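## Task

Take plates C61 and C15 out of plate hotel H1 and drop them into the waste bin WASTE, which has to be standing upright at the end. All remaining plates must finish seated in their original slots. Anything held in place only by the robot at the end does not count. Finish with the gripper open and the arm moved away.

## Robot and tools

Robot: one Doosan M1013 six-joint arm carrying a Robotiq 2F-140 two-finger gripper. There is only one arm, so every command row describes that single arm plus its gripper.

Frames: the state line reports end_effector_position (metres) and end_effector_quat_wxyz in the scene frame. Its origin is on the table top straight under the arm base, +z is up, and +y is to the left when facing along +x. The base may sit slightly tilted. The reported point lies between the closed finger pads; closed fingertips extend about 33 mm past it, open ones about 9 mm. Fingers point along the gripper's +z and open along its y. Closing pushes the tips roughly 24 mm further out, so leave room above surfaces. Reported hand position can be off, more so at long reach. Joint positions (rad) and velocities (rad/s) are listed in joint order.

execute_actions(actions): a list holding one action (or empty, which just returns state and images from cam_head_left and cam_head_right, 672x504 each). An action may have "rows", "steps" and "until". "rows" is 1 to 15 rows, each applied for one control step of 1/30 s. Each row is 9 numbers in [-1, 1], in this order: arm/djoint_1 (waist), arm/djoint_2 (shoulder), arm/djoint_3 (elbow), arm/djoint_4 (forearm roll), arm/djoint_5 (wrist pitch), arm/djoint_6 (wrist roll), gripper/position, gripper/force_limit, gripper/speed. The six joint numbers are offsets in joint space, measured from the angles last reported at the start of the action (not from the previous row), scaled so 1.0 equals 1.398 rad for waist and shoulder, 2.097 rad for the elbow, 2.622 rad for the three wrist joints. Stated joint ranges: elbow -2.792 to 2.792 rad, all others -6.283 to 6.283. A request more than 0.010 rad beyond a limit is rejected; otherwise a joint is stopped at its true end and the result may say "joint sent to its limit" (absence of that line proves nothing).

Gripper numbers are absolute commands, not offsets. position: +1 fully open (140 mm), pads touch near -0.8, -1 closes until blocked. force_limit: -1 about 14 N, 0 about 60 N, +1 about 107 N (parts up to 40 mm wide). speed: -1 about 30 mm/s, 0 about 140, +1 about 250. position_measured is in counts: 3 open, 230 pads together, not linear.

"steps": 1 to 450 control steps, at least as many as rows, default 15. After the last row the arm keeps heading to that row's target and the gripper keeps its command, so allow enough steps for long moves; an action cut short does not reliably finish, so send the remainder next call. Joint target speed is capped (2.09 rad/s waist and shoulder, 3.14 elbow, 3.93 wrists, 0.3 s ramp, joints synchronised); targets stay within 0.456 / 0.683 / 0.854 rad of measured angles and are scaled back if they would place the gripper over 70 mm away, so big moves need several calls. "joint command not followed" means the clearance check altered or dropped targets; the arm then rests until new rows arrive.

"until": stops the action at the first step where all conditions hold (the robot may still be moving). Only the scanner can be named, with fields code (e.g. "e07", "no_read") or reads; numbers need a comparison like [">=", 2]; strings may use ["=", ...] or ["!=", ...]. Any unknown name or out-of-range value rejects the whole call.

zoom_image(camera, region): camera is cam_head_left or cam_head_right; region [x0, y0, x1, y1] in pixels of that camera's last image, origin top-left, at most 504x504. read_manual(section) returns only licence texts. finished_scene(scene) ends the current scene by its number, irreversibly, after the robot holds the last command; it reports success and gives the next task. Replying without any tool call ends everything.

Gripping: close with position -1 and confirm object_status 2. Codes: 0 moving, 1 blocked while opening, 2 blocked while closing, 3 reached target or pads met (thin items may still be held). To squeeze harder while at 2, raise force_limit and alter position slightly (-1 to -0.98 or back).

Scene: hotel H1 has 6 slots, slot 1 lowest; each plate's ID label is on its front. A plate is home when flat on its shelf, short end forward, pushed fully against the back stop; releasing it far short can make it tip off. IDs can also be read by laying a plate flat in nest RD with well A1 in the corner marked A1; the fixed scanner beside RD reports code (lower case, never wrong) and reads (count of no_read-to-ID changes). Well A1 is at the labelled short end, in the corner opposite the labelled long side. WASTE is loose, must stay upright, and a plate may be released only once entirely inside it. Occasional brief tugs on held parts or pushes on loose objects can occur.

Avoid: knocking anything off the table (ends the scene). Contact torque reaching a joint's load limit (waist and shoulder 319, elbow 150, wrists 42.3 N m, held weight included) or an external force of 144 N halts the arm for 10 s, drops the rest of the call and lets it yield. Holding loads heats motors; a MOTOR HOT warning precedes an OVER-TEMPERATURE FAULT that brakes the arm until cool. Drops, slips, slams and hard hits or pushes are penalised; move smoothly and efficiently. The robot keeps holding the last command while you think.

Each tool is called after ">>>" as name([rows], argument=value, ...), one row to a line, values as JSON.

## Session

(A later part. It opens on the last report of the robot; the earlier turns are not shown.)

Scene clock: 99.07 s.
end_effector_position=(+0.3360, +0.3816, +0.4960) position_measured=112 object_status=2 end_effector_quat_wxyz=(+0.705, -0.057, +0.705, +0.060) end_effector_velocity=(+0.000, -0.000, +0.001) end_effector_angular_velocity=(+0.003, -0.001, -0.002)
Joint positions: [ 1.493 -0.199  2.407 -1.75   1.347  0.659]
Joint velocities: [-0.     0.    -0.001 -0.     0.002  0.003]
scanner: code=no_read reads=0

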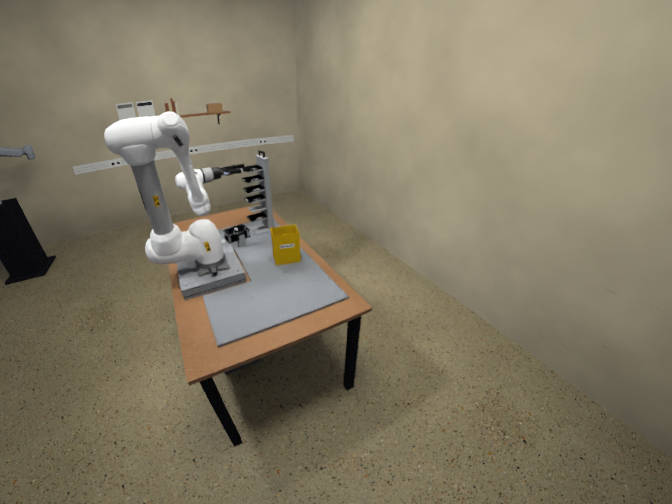

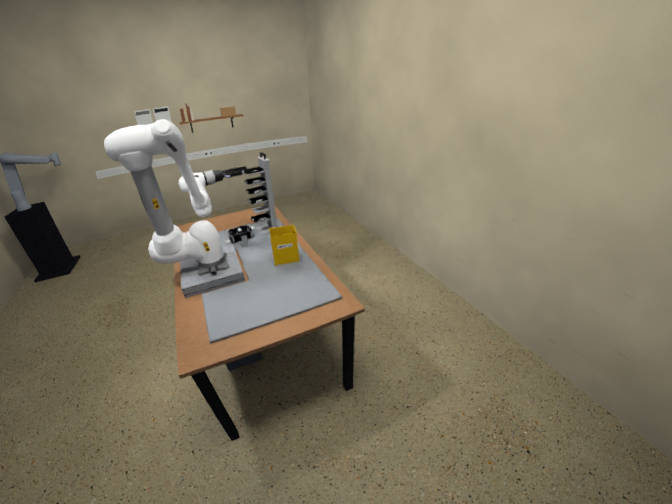

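>>> execute_actions([
  {"rows": [[-0.0043,0.0015,0,-0.0015,-0.0018,0.001,-0.98,-1,0],[-0.0086,0.0025,0,-0.0029,-0.0036,0.002,-0.98,-1,0],[-0.0128,0.0032,-0.0001,-0.0044,-0.0053,0.0026,-0.98,-1,0],[-0.0171,0.0037,-0.0001,-0.0058,-0.0071,0.003,-0.98,-1,0],[-0.0171,0.0037,-0.0001,-0.0058,-0.0071,0.003,-0.98,-1,0],[-0.0171,0.0037,-0.0001,-0.0058,-0.0071,0.003,-0.98,-1,0],[-0.0171,0.0037,-0.0001,-0.0058,-0.0071,0.003,1,0,1],[-0.0171,0.0037,-0.0001,-0.0058,-0.0071,0.003,1,0,1],[-0.0171,0.0037,-0.0001,-0.0058,-0.0071,0.003,1,0,1],[-0.0171,0.0037,-0.0001,-0.0058,-0.0071,0.003,1,0,1],[-0.0171,0.0037,-0.0001,-0.0058,-0.0071,0.003,1,0,1],[-0.0171,0.0037,-0.0001,-0.0058,-0.0071,0.003,1,0,1],[-0.0171,0.0037,-0.0001,-0.0058,-0.0071,0.003,1,0,1],[-0.0171,0.0037,-0.0001,-0.0058,-0.0071,0.003,1,0,1],[-0.0024,0.0852,0.0361,-0.0159,0.0137,0.0744,1,0,1]], "steps": 27},
])

>>> zoom_image(camera="cam_head_left", region=[232, 155, 272, 195])

Scene clock: 105.47 s.
end_effector_position=(+0.3367, +0.3819, +0.4254) position_measured=3 object_status=3 end_effector_quat_wxyz=(+0.705, -0.057, +0.705, +0.060) end_effector_velocity=(-0.000, +0.000, -0.000) end_effector_angular_velocity=(-0.000, +0.000, +0.001)
Joint positions: [ 1.49  -0.079  2.483 -1.791  1.382  0.854]
Joint velocities: [ 0.     0.     0.    -0.    -0.001  0.   ]
scanner: code=no_read reads=0

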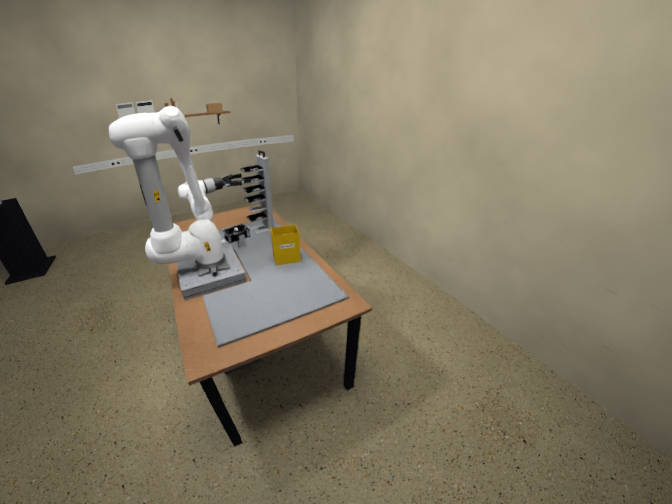

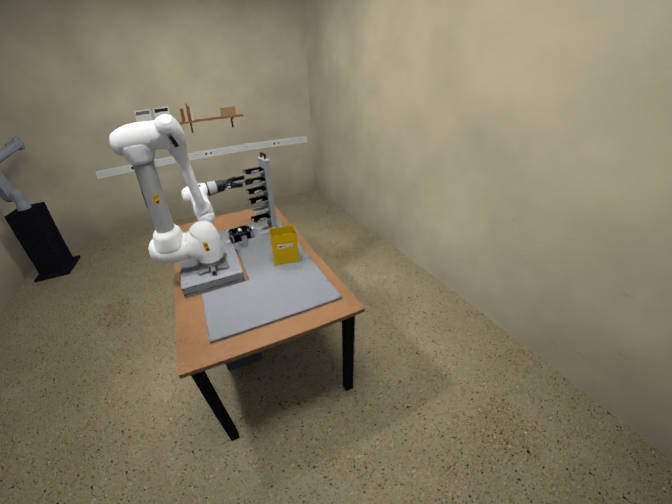

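Region (232, 155, 272, 195) of cam_head_left's 672x504 image, scaled by 12.600, with more detail than that image has.

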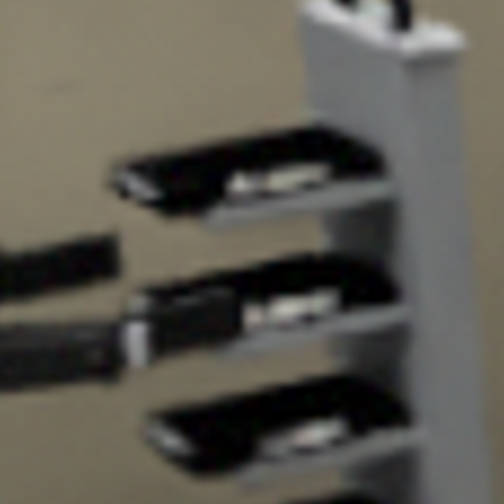

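>>> execute_actions([
  {"rows": [[0,0,0,0,0,0,-1,0.5,0.5]], "steps": 14},
])

Scene clock: 114.90 s.
end_effector_position=(+0.3366, +0.3820, +0.4254) position_measured=113 object_status=0 end_effector_quat_wxyz=(+0.705, -0.057, +0.705, +0.060) end_effector_velocity=(+0.000, +0.001, +0.001) end_effector_angular_velocity=(+0.002, -0.001, -0.000)
Joint positions: [ 1.49  -0.079  2.483 -1.791  1.383  0.854]
Joint velocities: [ 0.    -0.    -0.002 -0.001  0.001 -0.   ]
scanner: code=no_read reads=0

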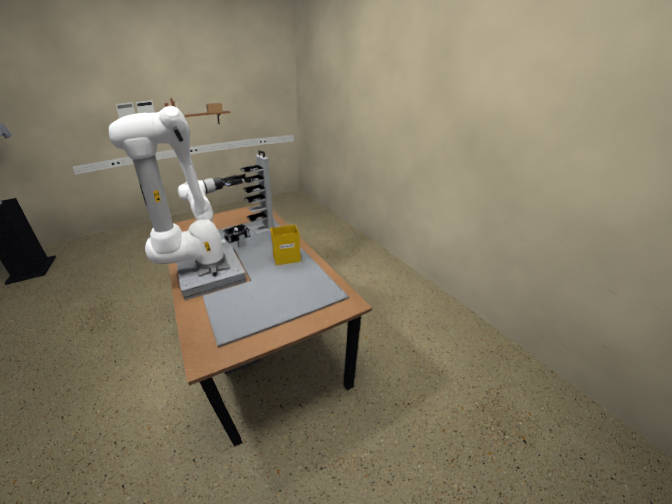

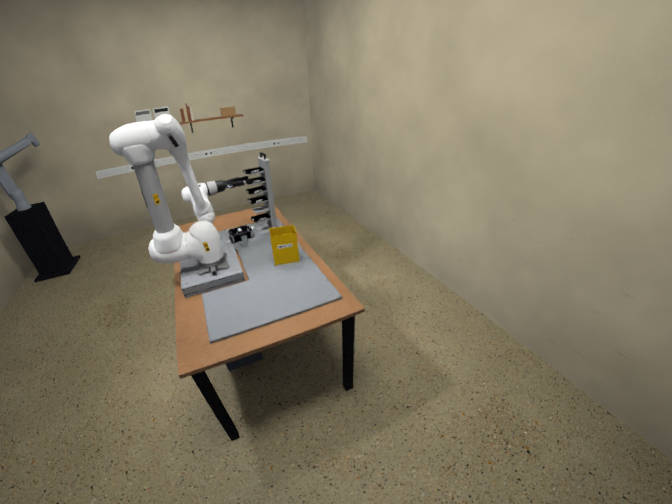

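>>> execute_actions([
  {"rows": [[0.0318,-0.0197,-0.0038,0.0151,0.0088,-0.0156,-1,0.5,0.5],[0.0318,-0.0197,-0.0038,0.0151,0.0088,-0.0156,-1,0.5,0.5],[0.0318,-0.0197,-0.0038,0.0151,0.0088,-0.0156,-1,0.5,0.5],[0.0318,-0.0197,-0.0038,0.0151,0.0088,-0.0156,-1,0.5,0.5],[0.0318,-0.0197,-0.0038,0.0151,0.0088,-0.0156,-1,0.5,0.5],[0.0318,-0.0197,-0.0038,0.0151,0.0088,-0.0156,-1,0.5,0.5],[0.0318,-0.0197,-0.0038,0.1251,0.1149,-0.0195,-1,0.5,0.5]], "steps": 18},
])

>>> zoom_image(camera="cam_head_left", region=[220, 150, 290, 210])

Scene clock: 117.03 s.
end_effector_position=(+0.3173, +0.2474, +0.4371) position_measured=114 object_status=2 end_effector_quat_wxyz=(+0.702, +0.084, +0.703, -0.082) end_effector_velocity=(-0.001, -0.002, +0.001) end_effector_angular_velocity=(-0.002, -0.002, -0.007)
Joint positions: [ 1.534 -0.107  2.475 -1.464  1.683  0.803]
Joint velocities: [ 0.     0.     0.     0.004  0.007 -0.001]
scanner: code=no_read reads=0

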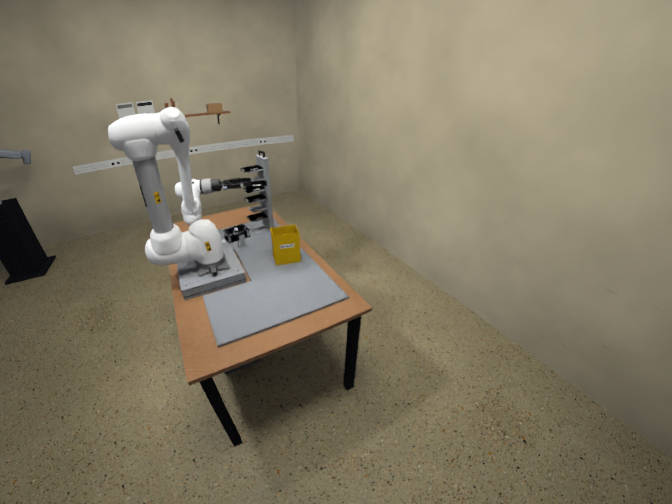

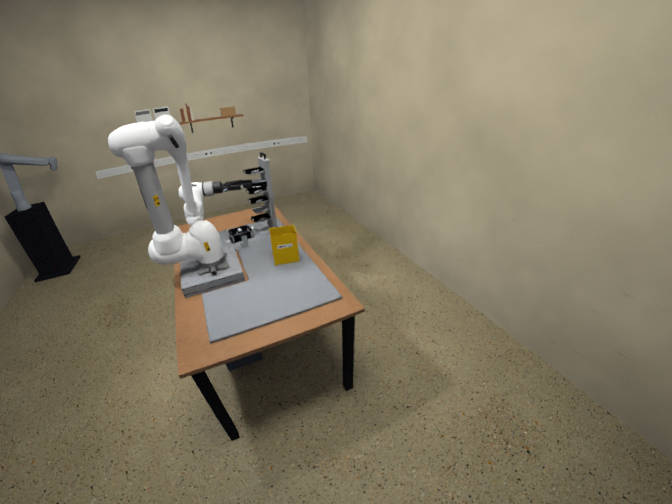

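Region (220, 150, 290, 210) of cam_head_left's 672x504 image, scaled by 7.200, with more detail than that image has; it fills the top 432 rows of this view, and the rest is white.

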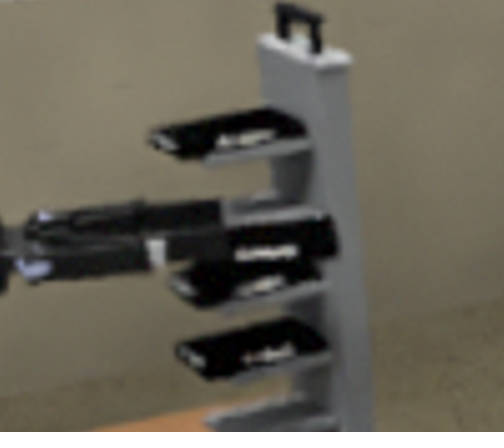

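>>> execute_actions([
  {"rows": [[0.0472,-0.9249,-0.0835,-0.0595,0.0217,-0.5618,-1,0.5,0.5]], "steps": 30},
])

Scene clock: 119.47 s.
end_effector_position=(+0.2968, -0.0533, +0.6884) position_measured=114 object_status=2 end_effector_quat_wxyz=(+0.687, -0.002, +0.714, -0.132) end_effector_velocity=(-0.010, -0.483, -0.012) end_effector_angular_velocity=(+0.539, +0.039, -0.005)
Joint positions: [ 1.593 -1.02   2.318 -1.603  1.734 -0.469]
Joint velocities: [ 0.018 -1.004 -0.047 -0.042  0.015 -0.521]
scanner: code=no_read reads=0

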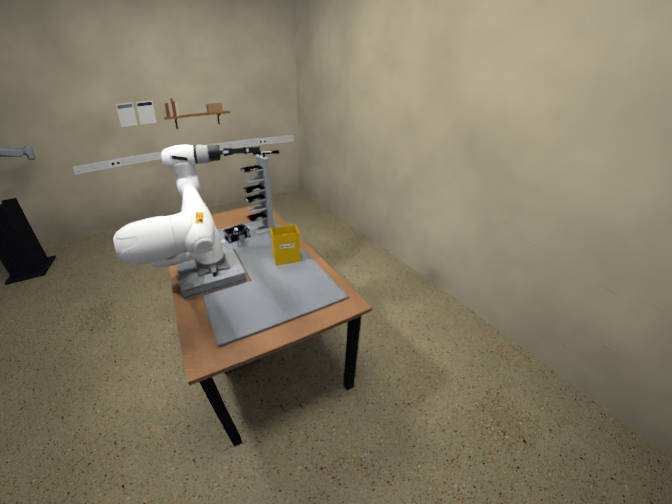

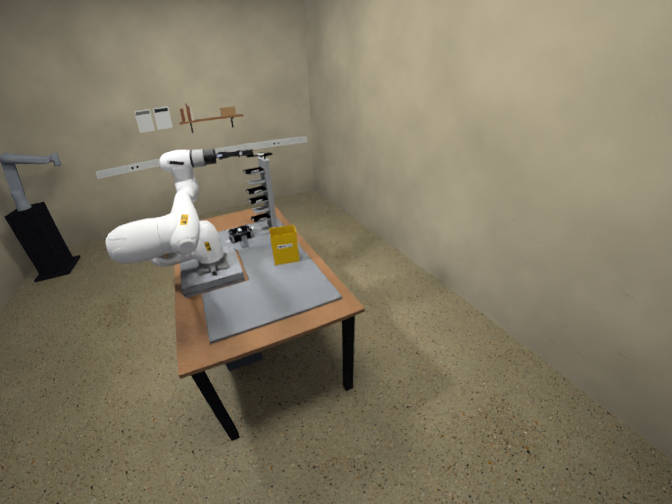

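>>> execute_actions([
  {"rows": [[0.005,-0.2289,-0.7763,-0.122,-0.1629,-0.7651,-1,0.5,0.5]], "steps": 52},
])

Scene clock: 122.60 s.
end_effector_position=(+0.2631, -0.9905, +0.8847) position_measured=114 object_status=2 end_effector_quat_wxyz=(+0.685, +0.050, +0.684, -0.245) end_effector_velocity=(-0.026, -0.513, -0.355) end_effector_angular_velocity=(-0.004, +0.305, -0.191)
Joint positions: [ 1.6   -1.328  0.86  -1.905  1.332 -2.283]
Joint velocities: [ 0.002 -0.059 -0.837 -0.088 -0.123 -0.94 ]
scanner: code=no_read reads=0

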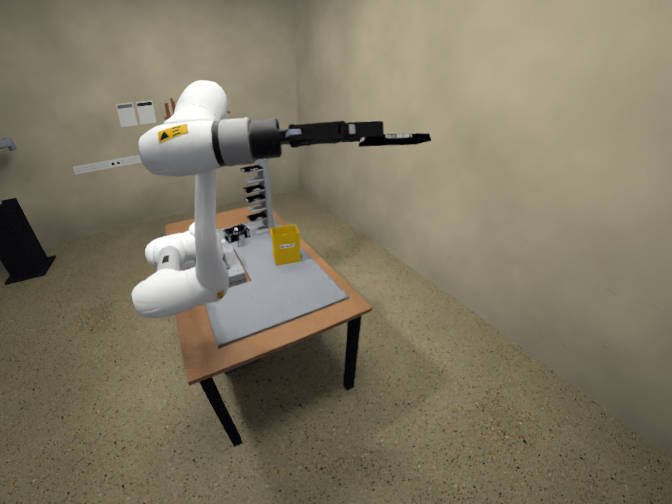

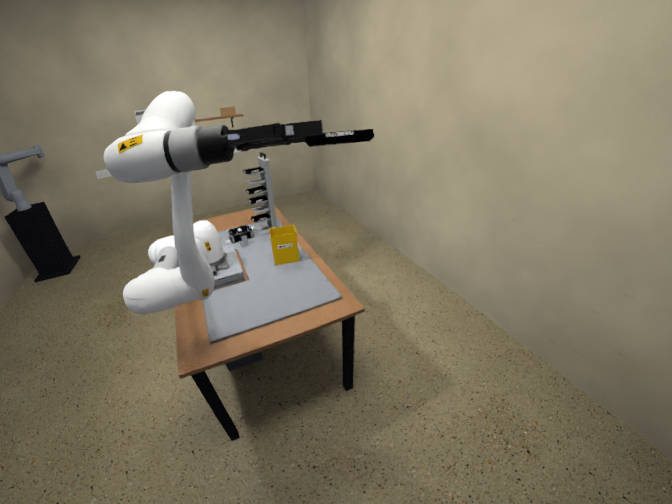

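>>> execute_actions(actions=[])

Scene clock: 123.10 s.
end_effector_position=(+0.2610, -1.0297, +0.8556) position_measured=114 object_status=2 end_effector_quat_wxyz=(+0.675, +0.052, +0.692, -0.251) end_effector_velocity=(-0.000, -0.000, -0.000) end_effector_angular_velocity=(+0.001, -0.001, -0.000)
Joint positions: [ 1.6   -1.333  0.795 -1.912  1.323 -2.357]
Joint velocities: [ 0.    -0.    -0.001 -0.    -0.001  0.001]
scanner: code=no_read reads=0

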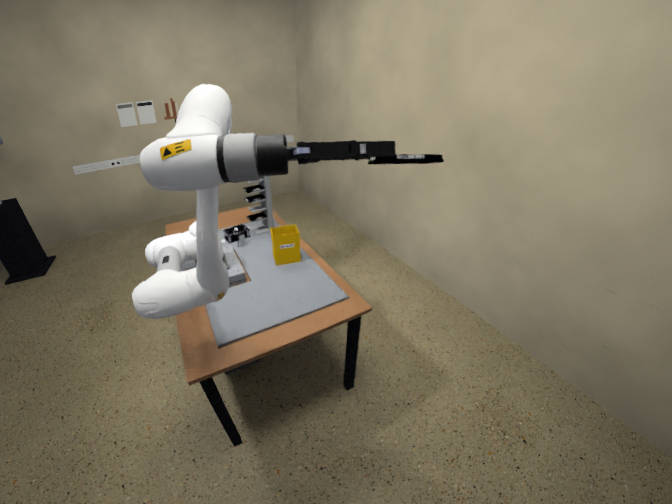

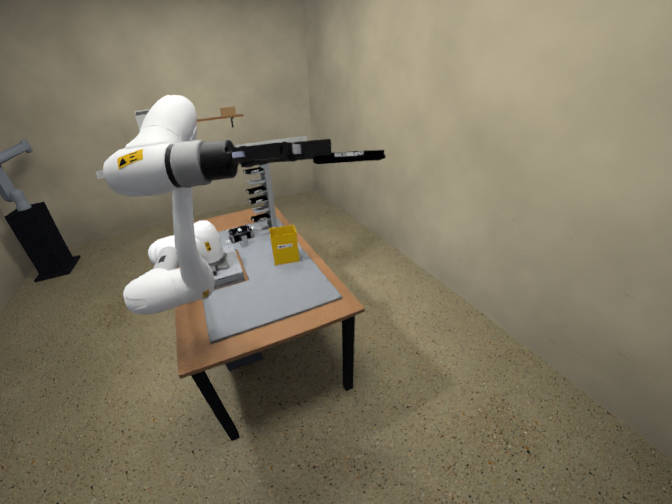

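>>> zoom_image(camera="cam_head_left", region=[365, 135, 445, 170])

>>> zoom_image(camera="cam_head_right", region=[310, 135, 390, 170])

>>> zoom_image(camera="cam_head_right", region=[330, 144, 372, 164])

>>> zoom_image(camera="cam_head_left", region=[392, 146, 434, 166])

Region (365, 135, 445, 170) of cam_head_left's 672x504 image, scaled by 6.300, with more detail than that image has; it fills the top 220 rows of this view, and the rest is white.

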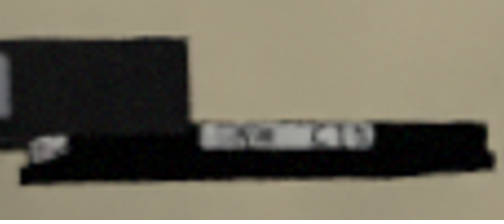

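Region (310, 135, 390, 170) of cam_head_right's 672x504 image, scaled by 6.300, with more detail than that image has; it fills the top 220 rows of this view, and the rest is white.

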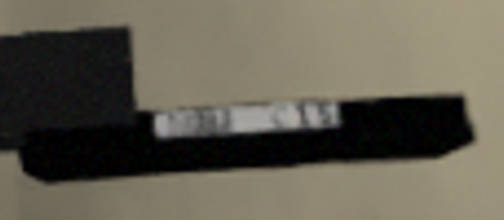

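Region (330, 144, 372, 164) of cam_head_right's 672x504 image, scaled by 12.000, with more detail than that image has; it fills the top 240 rows of this view, and the rest is white.

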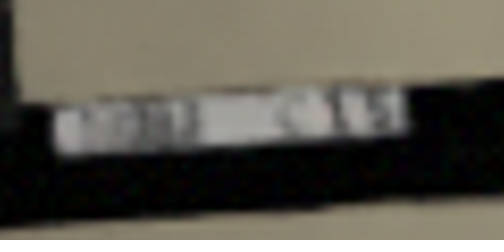

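Region (392, 146, 434, 166) of cam_head_left's 672x504 image, scaled by 12.000, with more detail than that image has; it fills the top 240 rows of this view, and the rest is white.

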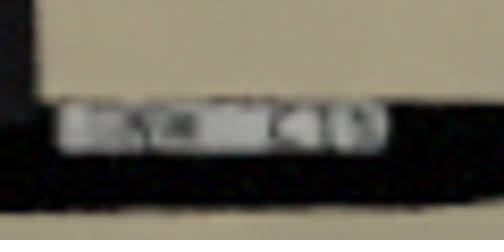

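>>> execute_actions([
  {"rows": [[0,0.0236,-0.1407,-0.0336,-0.0629,-0.1423,-1,0.5,0.5]], "steps": 16},
])

Scene clock: 127.93 s.
end_effector_position=(+0.2314, -1.1878, +0.7722) position_measured=114 object_status=2 end_effector_quat_wxyz=(+0.612, +0.053, +0.706, -0.354) end_effector_velocity=(+0.000, +0.001, +0.001) end_effector_angular_velocity=(-0.002, +0.001, +0.001)
Joint positions: [ 1.6   -1.299  0.5   -2.     1.158 -2.73 ]
Joint velocities: [ 0.    -0.     0.001  0.001  0.001 -0.002]
scanner: code=no_read reads=0

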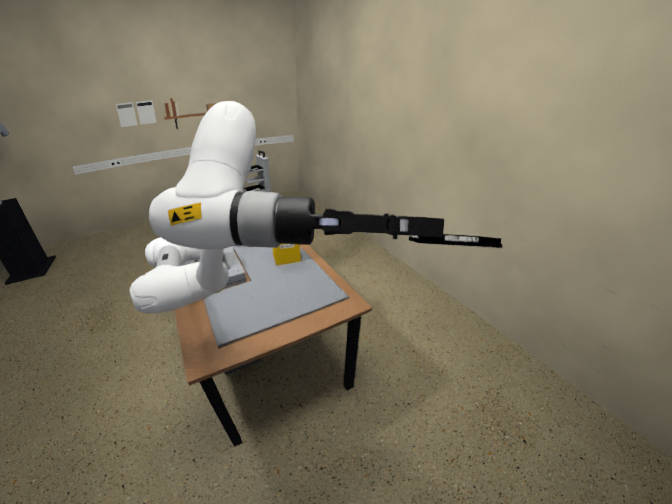

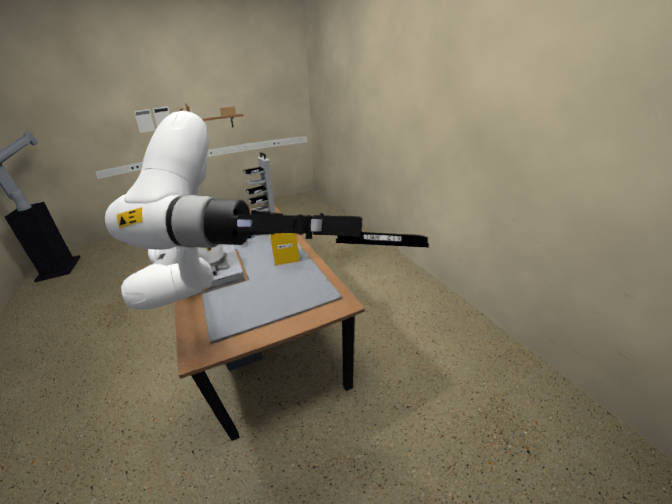

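>>> execute_actions(actions=[])

Scene clock: 132.53 s.
end_effector_position=(+0.2314, -1.1881, +0.7716) position_measured=114 object_status=2 end_effector_quat_wxyz=(+0.611, +0.053, +0.706, -0.354) end_effector_velocity=(+0.000, +0.000, +0.001) end_effector_angular_velocity=(-0.001, -0.001, +0.000)
Joint positions: [ 1.6   -1.3    0.5   -2.     1.158 -2.73 ]
Joint velocities: [ 0.    -0.     0.001  0.001 -0.001 -0.   ]
scanner: code=no_read reads=0

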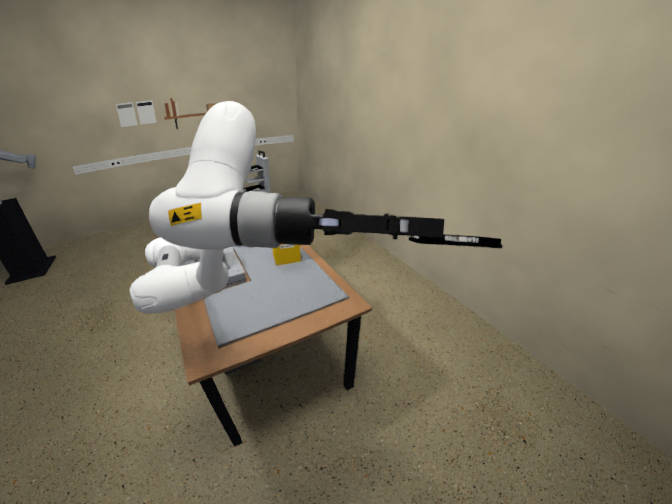

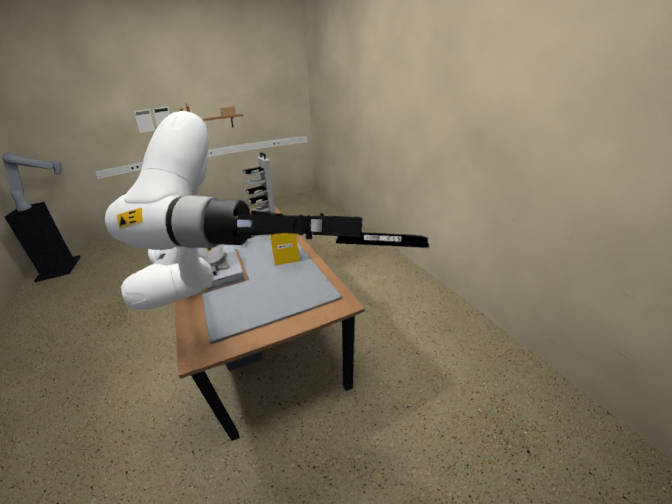

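>>> zoom_image(camera="cam_head_right", region=[350, 222, 420, 254])

>>> zoom_image(camera="cam_head_left", region=[430, 225, 500, 255])

Region (350, 222, 420, 254) of cam_head_right's 672x504 image, scaled by 7.200, with more detail than that image has; it fills the top 230 rows of this view, and the rest is white.

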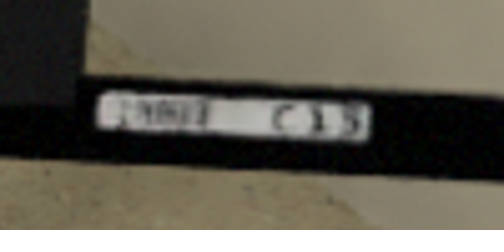

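Region (430, 225, 500, 255) of cam_head_left's 672x504 image, scaled by 7.200, with more detail than that image has; it fills the top 216 rows of this view, and the rest is white.

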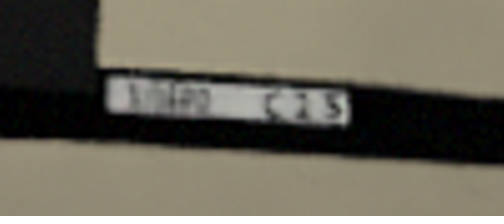

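>>> execute_actions([
  {"rows": [[-0.992, 0.654, 0.559, 0.61, 0.054, -0.092, -1, 0.5, 0]], "steps": 66},
])

Scene clock: 146.77 s.
end_effector_position=(+0.3439, +0.0709, +0.9961) position_measured=114 object_status=2 end_effector_quat_wxyz=(-0.334, +0.672, -0.464, +0.471) end_effector_velocity=(+0.283, +0.178, -0.458) end_effector_angular_velocity=(-0.285, +0.861, -0.304)
Joint positions: [ 0.814 -0.599  1.435 -0.749  1.276 -2.931]
Joint velocities: [-0.695  0.353  0.39   0.572  0.037 -0.066]
scanner: code=no_read reads=0

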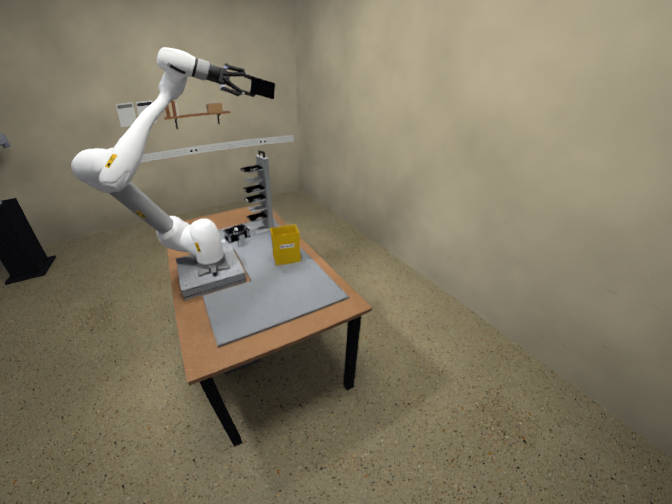

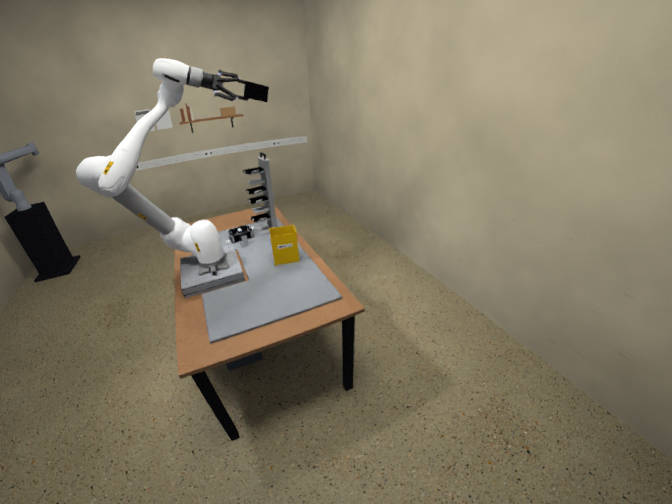

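>>> zoom_image(camera="cam_head_left", region=[260, 215, 312, 272])

>>> zoom_image(camera="cam_head_right", region=[260, 215, 312, 272])

Region (260, 215, 312, 272) of cam_head_left's 672x504 image, scaled by 8.842, with more detail than that image has; it fills the left 460 columns of this view, and the rest is white.

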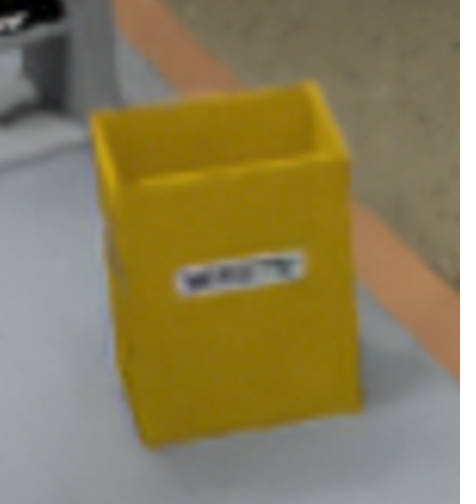

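Region (260, 215, 312, 272) of cam_head_right's 672x504 image, scaled by 8.842, with more detail than that image has; it fills the left 460 columns of this view, and the rest is white.

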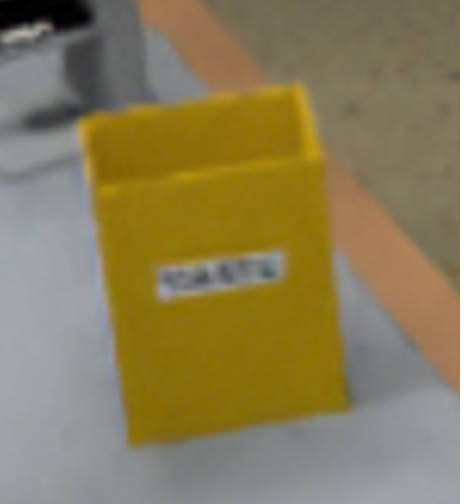

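>>> execute_actions([
  {"rows": [[-0.6787, 0.3089, 0.2653, 0.2857, 0.0164, -0.0831, -1, 0.5, 0]], "steps": 42},
])

Scene clock: 157.57 s.
end_effector_position=(+0.4387, -0.0443, +0.3549) position_measured=114 object_status=2 end_effector_quat_wxyz=(-0.002, -0.644, +0.765, +0.005) end_effector_velocity=(+0.000, -0.000, -0.001) end_effector_angular_velocity=(-0.001, -0.001, -0.000)
Joint positions: [-0.135 -0.167  1.992  0.     1.319 -3.149]
Joint velocities: [-0.     0.     0.001 -0.001 -0.002  0.   ]
scanner: code=no_read reads=0

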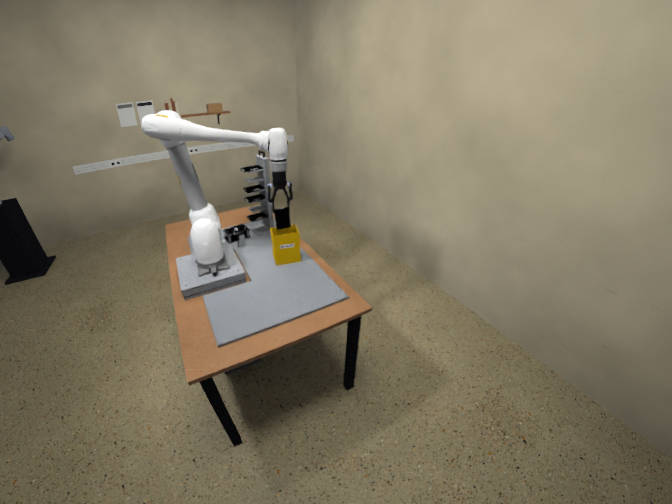

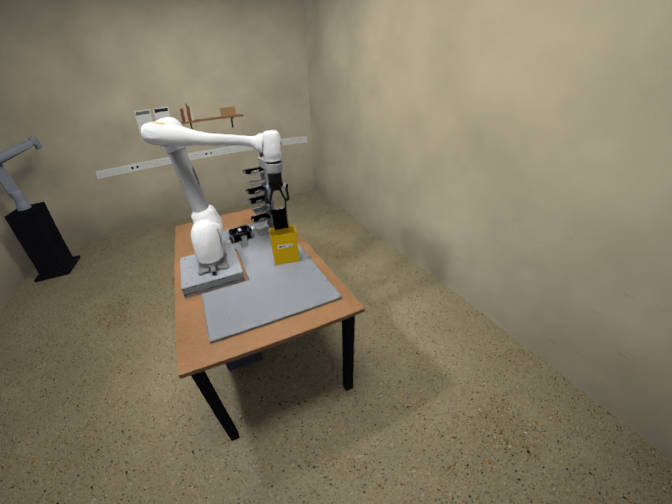

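>>> zoom_image(camera="cam_head_left", region=[255, 180, 315, 245])

>>> zoom_image(camera="cam_head_right", region=[255, 180, 315, 245])

Region (255, 180, 315, 245) of cam_head_left's 672x504 image, scaled by 7.754, with more detail than that image has; it fills the left 465 columns of this view, and the rest is white.

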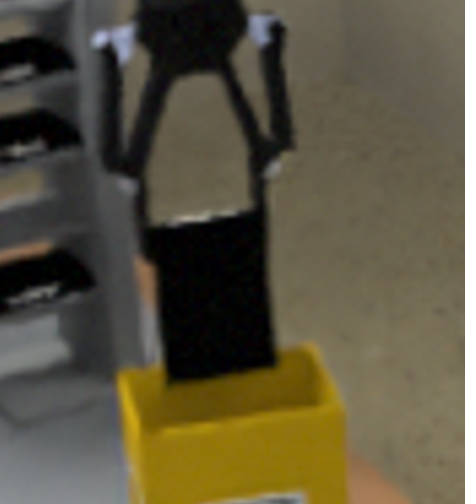

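Region (255, 180, 315, 245) of cam_head_right's 672x504 image, scaled by 7.754, with more detail than that image has; it fills the left 465 columns of this view, and the rest is white.

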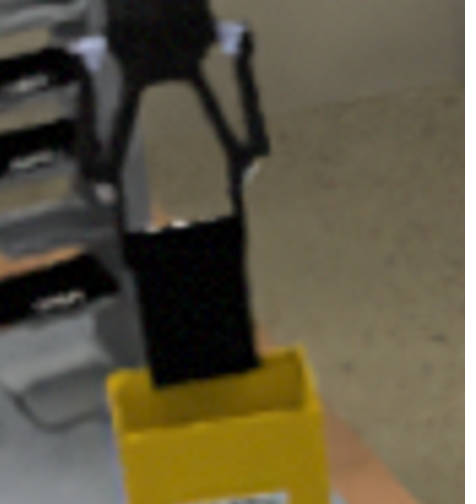

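>>> execute_actions([
  {"rows": [[0.0164, 0.0082, -0.0049, 0, -0.0008, 0.0085, -1, 0.5, 0], [0.0164, 0.0082, -0.0049, 0, -0.0008, 0.0085, -1, 0.5, 0], [0.0164, 0.0082, -0.0049, 0, -0.0008, 0.0085, -1, 0.5, 0], [0.0164, 0.0118, 0.0013, 0, -0.0077, 0.0085, -1, 0.5, 0], [0.0164, 0.0153, 0.0076, 0, -0.0146, 0.0085, -1, 0.5, 0], [0.0164, 0.0189, 0.0138, 0, -0.0215, 0.0085, -1, 0.5, 0], [0.0164, 0.0225, 0.02, 0, -0.0283, 0.0085, -1, 0.5, 0], [0.0164, 0.026, 0.0263, 0, -0.0352, 0.0085, -1, 0.5, 0], [0.0164, 0.0296, 0.0325, 0, -0.0421, 0.0085, -1, 0.5, 0]], "steps": 13},
])

Scene clock: 169.53 s.
end_effector_position=(+0.4460, -0.0351, +0.3002) position_measured=114 object_status=2 end_effector_quat_wxyz=(-0.002, -0.645, +0.764, +0.004) end_effector_velocity=(+0.002, -0.000, +0.001) end_effector_angular_velocity=(-0.001, -0.005, +0.000)
Joint positions: [-0.112 -0.125  2.06   0.     1.208 -3.126]
Joint velocities: [-0.    -0.    -0.001  0.    -0.004 -0.   ]
scanner: code=no_read reads=0

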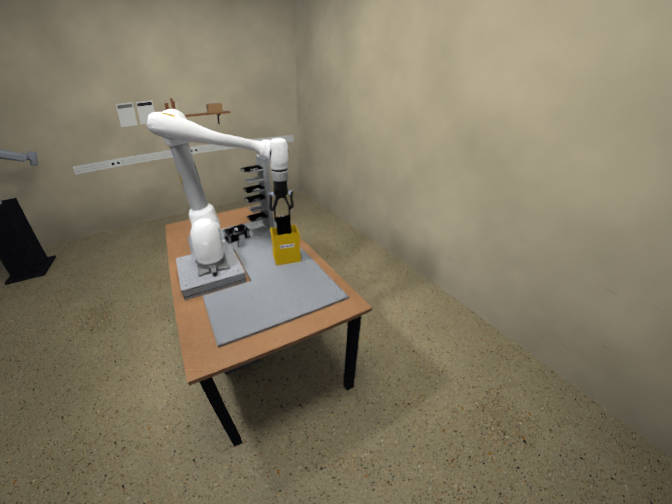

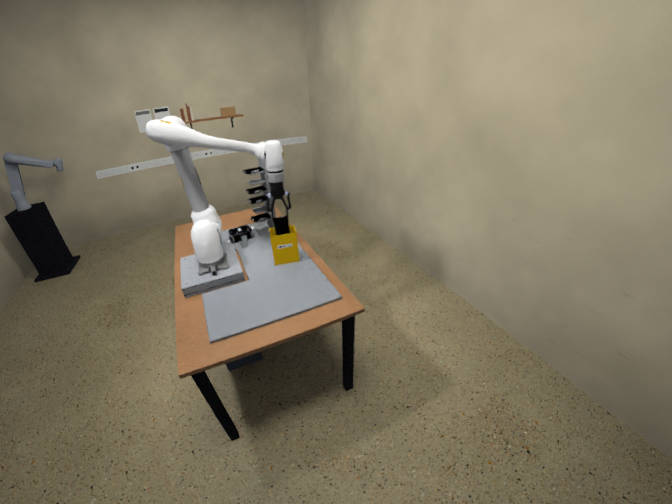

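>>> zoom_image(camera="cam_head_left", region=[255, 180, 315, 245])

>>> zoom_image(camera="cam_head_right", region=[255, 180, 315, 245])

Region (255, 180, 315, 245) of cam_head_left's 672x504 image, scaled by 7.754, with more detail than that image has; it fills the left 465 columns of this view, and the rest is white.

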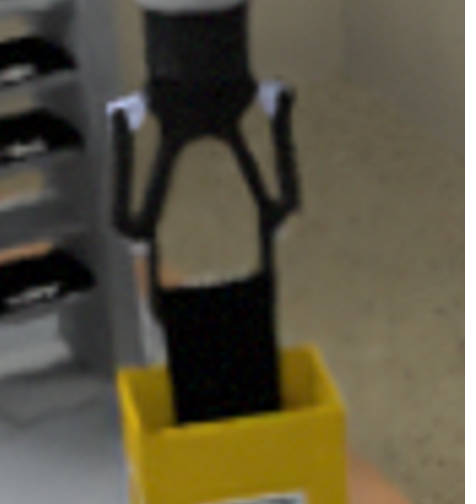

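Region (255, 180, 315, 245) of cam_head_right's 672x504 image, scaled by 7.754, with more detail than that image has; it fills the left 465 columns of this view, and the rest is white.

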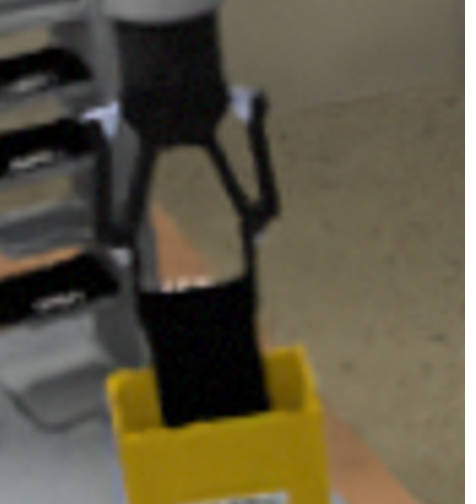

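>>> execute_actions([
  {"rows": [[0, 0.006, 0.0068, 0, -0.0086, 0, -1, 0.5, 0], [0, 0.014, 0.016, 0, -0.0202, 0, -1, 0.5, 0], [0, 0.022, 0.025, 0, -0.0317, 0, -1, 0.5, 0], [0, 0.0299, 0.034, 0, -0.0432, 0, -1, 0.5, 0], [0, 0.0396, 0.0417, 0, -0.0545, 0, -1, 0.5, 0], [0, 0.0493, 0.0493, 0, -0.0658, 0, -1, 0.5, 0], [0, 0.0571, 0.0554, 0, -0.0748, 0, -1, 0.5, 0], [0, 0.0629, 0.06, 0, -0.0815, 0, -1, 0.5, 0], [0, 0.0668, 0.0631, 0, -0.086, 0, -1, 0.5, 0], [0, 0.0687, 0.0646, 0, -0.0883, 0, -1, 0.5, 0]], "steps": 14},
])

Scene clock: 185.40 s.
end_effector_position=(+0.4488, -0.0353, +0.2525) position_measured=114 object_status=2 end_effector_quat_wxyz=(-0.000, -0.645, +0.765, +0.003) end_effector_velocity=(-0.001, -0.000, -0.001) end_effector_angular_velocity=(-0.001, +0.002, +0.001)
Joint positions: [-0.112 -0.087  2.12   0.001  1.106 -3.126]
Joint velocities: [-0.    -0.     0.002 -0.001  0.    -0.   ]
FORCE FAULT: contact force on the arm reached its limit, and the arm stopped for 10 seconds. The contact can be on any part of the arm, not only on its tool. The arm's remaining commands of this call were not run. The arm holds still and accepts commands again. Move the arm away from the contact; if what it grips holds it there, let go first. Pushing or pulling that hard again can fault the arm again.
scanner: code=no_read reads=0

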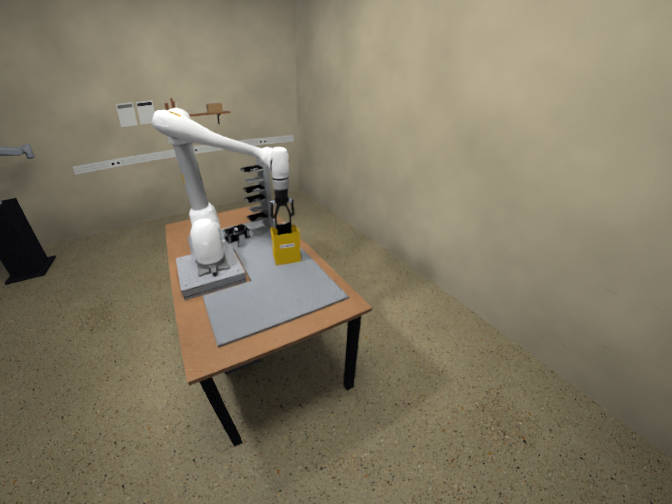

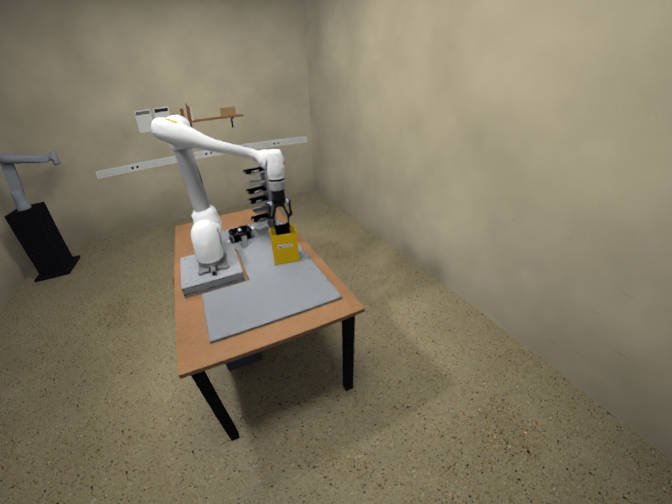

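>>> zoom_image(camera="cam_head_left", region=[255, 195, 315, 270])

>>> zoom_image(camera="cam_head_right", region=[255, 195, 315, 270])

Region (255, 195, 315, 270) of cam_head_left's 672x504 image, scaled by 6.720, with more detail than that image has; it fills the left 403 columns of this view, and the rest is white.

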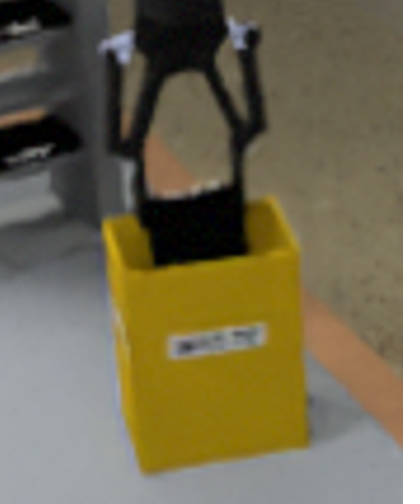

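Region (255, 195, 315, 270) of cam_head_right's 672x504 image, scaled by 6.720, with more detail than that image has; it fills the left 403 columns of this view, and the rest is white.

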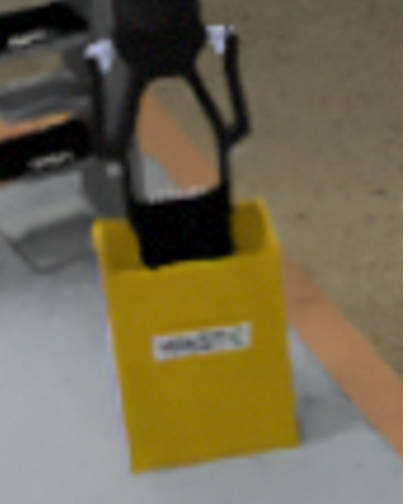

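>>> execute_actions([
  {"rows": [[0, -0.0097, -0.0065, 0, 0.0119, 0, -1, 0.5, 0], [0, -0.0097, -0.0065, 0, 0.0119, 0, -1, 0.5, 0], [0, -0.0097, -0.0065, 0, 0.0119, 0, -1, 0.5, 0], [-0.015, -0.0104, -0.0061, 0, 0.0119, -0.008, -1, 0.5, 0], [-0.03, -0.0111, -0.0056, 0, 0.012, -0.016, -1, 0.5, 0], [-0.0453, -0.0118, -0.0052, 0, 0.012, -0.0244, -1, 0.5, 0], [-0.0453, -0.0118, -0.0052, 0, 0.012, -0.0244, -1, 0.5, 0], [-0.0453, -0.0118, -0.0052, 0, 0.012, -0.0244, -1, 0.5, 0], [-0.0453, -0.0118, -0.0052, 0, 0.012, -0.0244, -1, 0.5, 0], [-0.0453, -0.0088, -0.0022, 0, 0.008, -0.0244, -1, 0.5, 0], [-0.0453, -0.0058, 0.0008, 0, 0.004, -0.0244, -1, 0.5, 0]], "steps": 14},
])

>>> zoom_image(camera="cam_head_left", region=[255, 195, 315, 270])

>>> zoom_image(camera="cam_head_right", region=[255, 195, 315, 270])

Scene clock: 192.53 s.
end_effector_position=(+0.4409, -0.0626, +0.2552) position_measured=114 object_status=2 end_effector_quat_wxyz=(-0.002, -0.645, +0.764, +0.004) end_effector_velocity=(+0.002, -0.000, -0.000) end_effector_angular_velocity=(-0.001, -0.008, +0.000)
Joint positions: [-0.175 -0.095  2.122  0.001  1.117 -3.19 ]
Joint velocities: [-0.    -0.     0.001  0.001 -0.008 -0.001]
scanner: code=no_read reads=0

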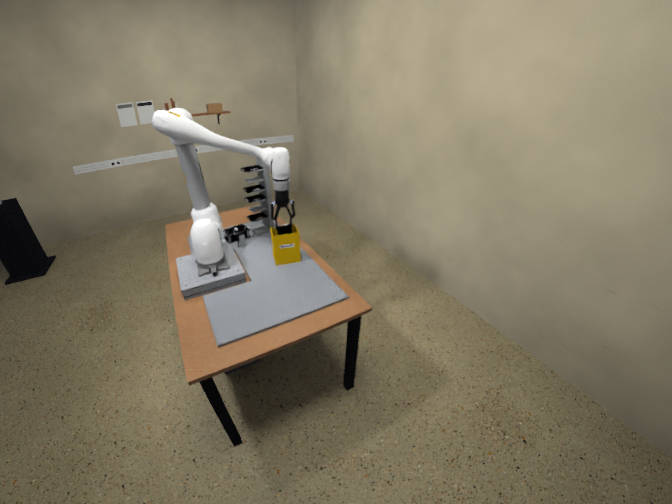

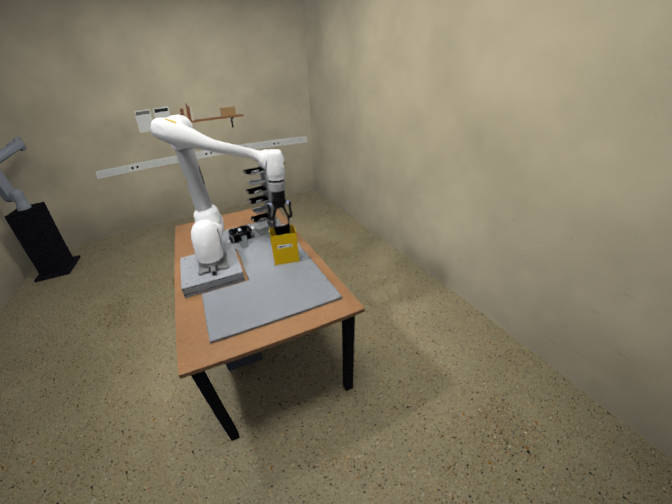

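Region (255, 195, 315, 270) of cam_head_left's 672x504 image, scaled by 6.720, with more detail than that image has; it fills the left 403 columns of this view, and the rest is white.

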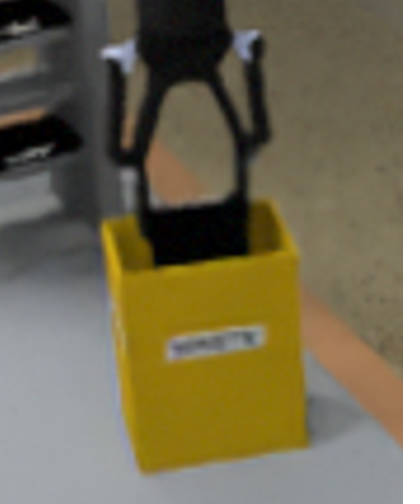

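Region (255, 195, 315, 270) of cam_head_right's 672x504 image, scaled by 6.720, with more detail than that image has; it fills the left 403 columns of this view, and the rest is white.

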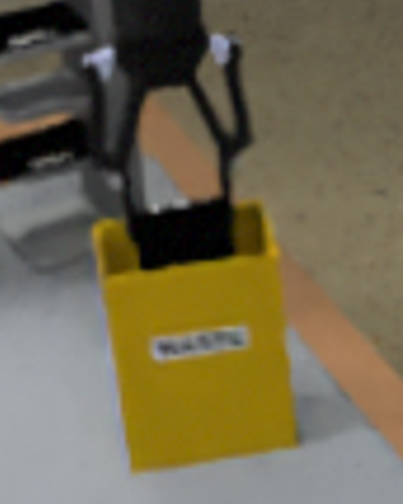

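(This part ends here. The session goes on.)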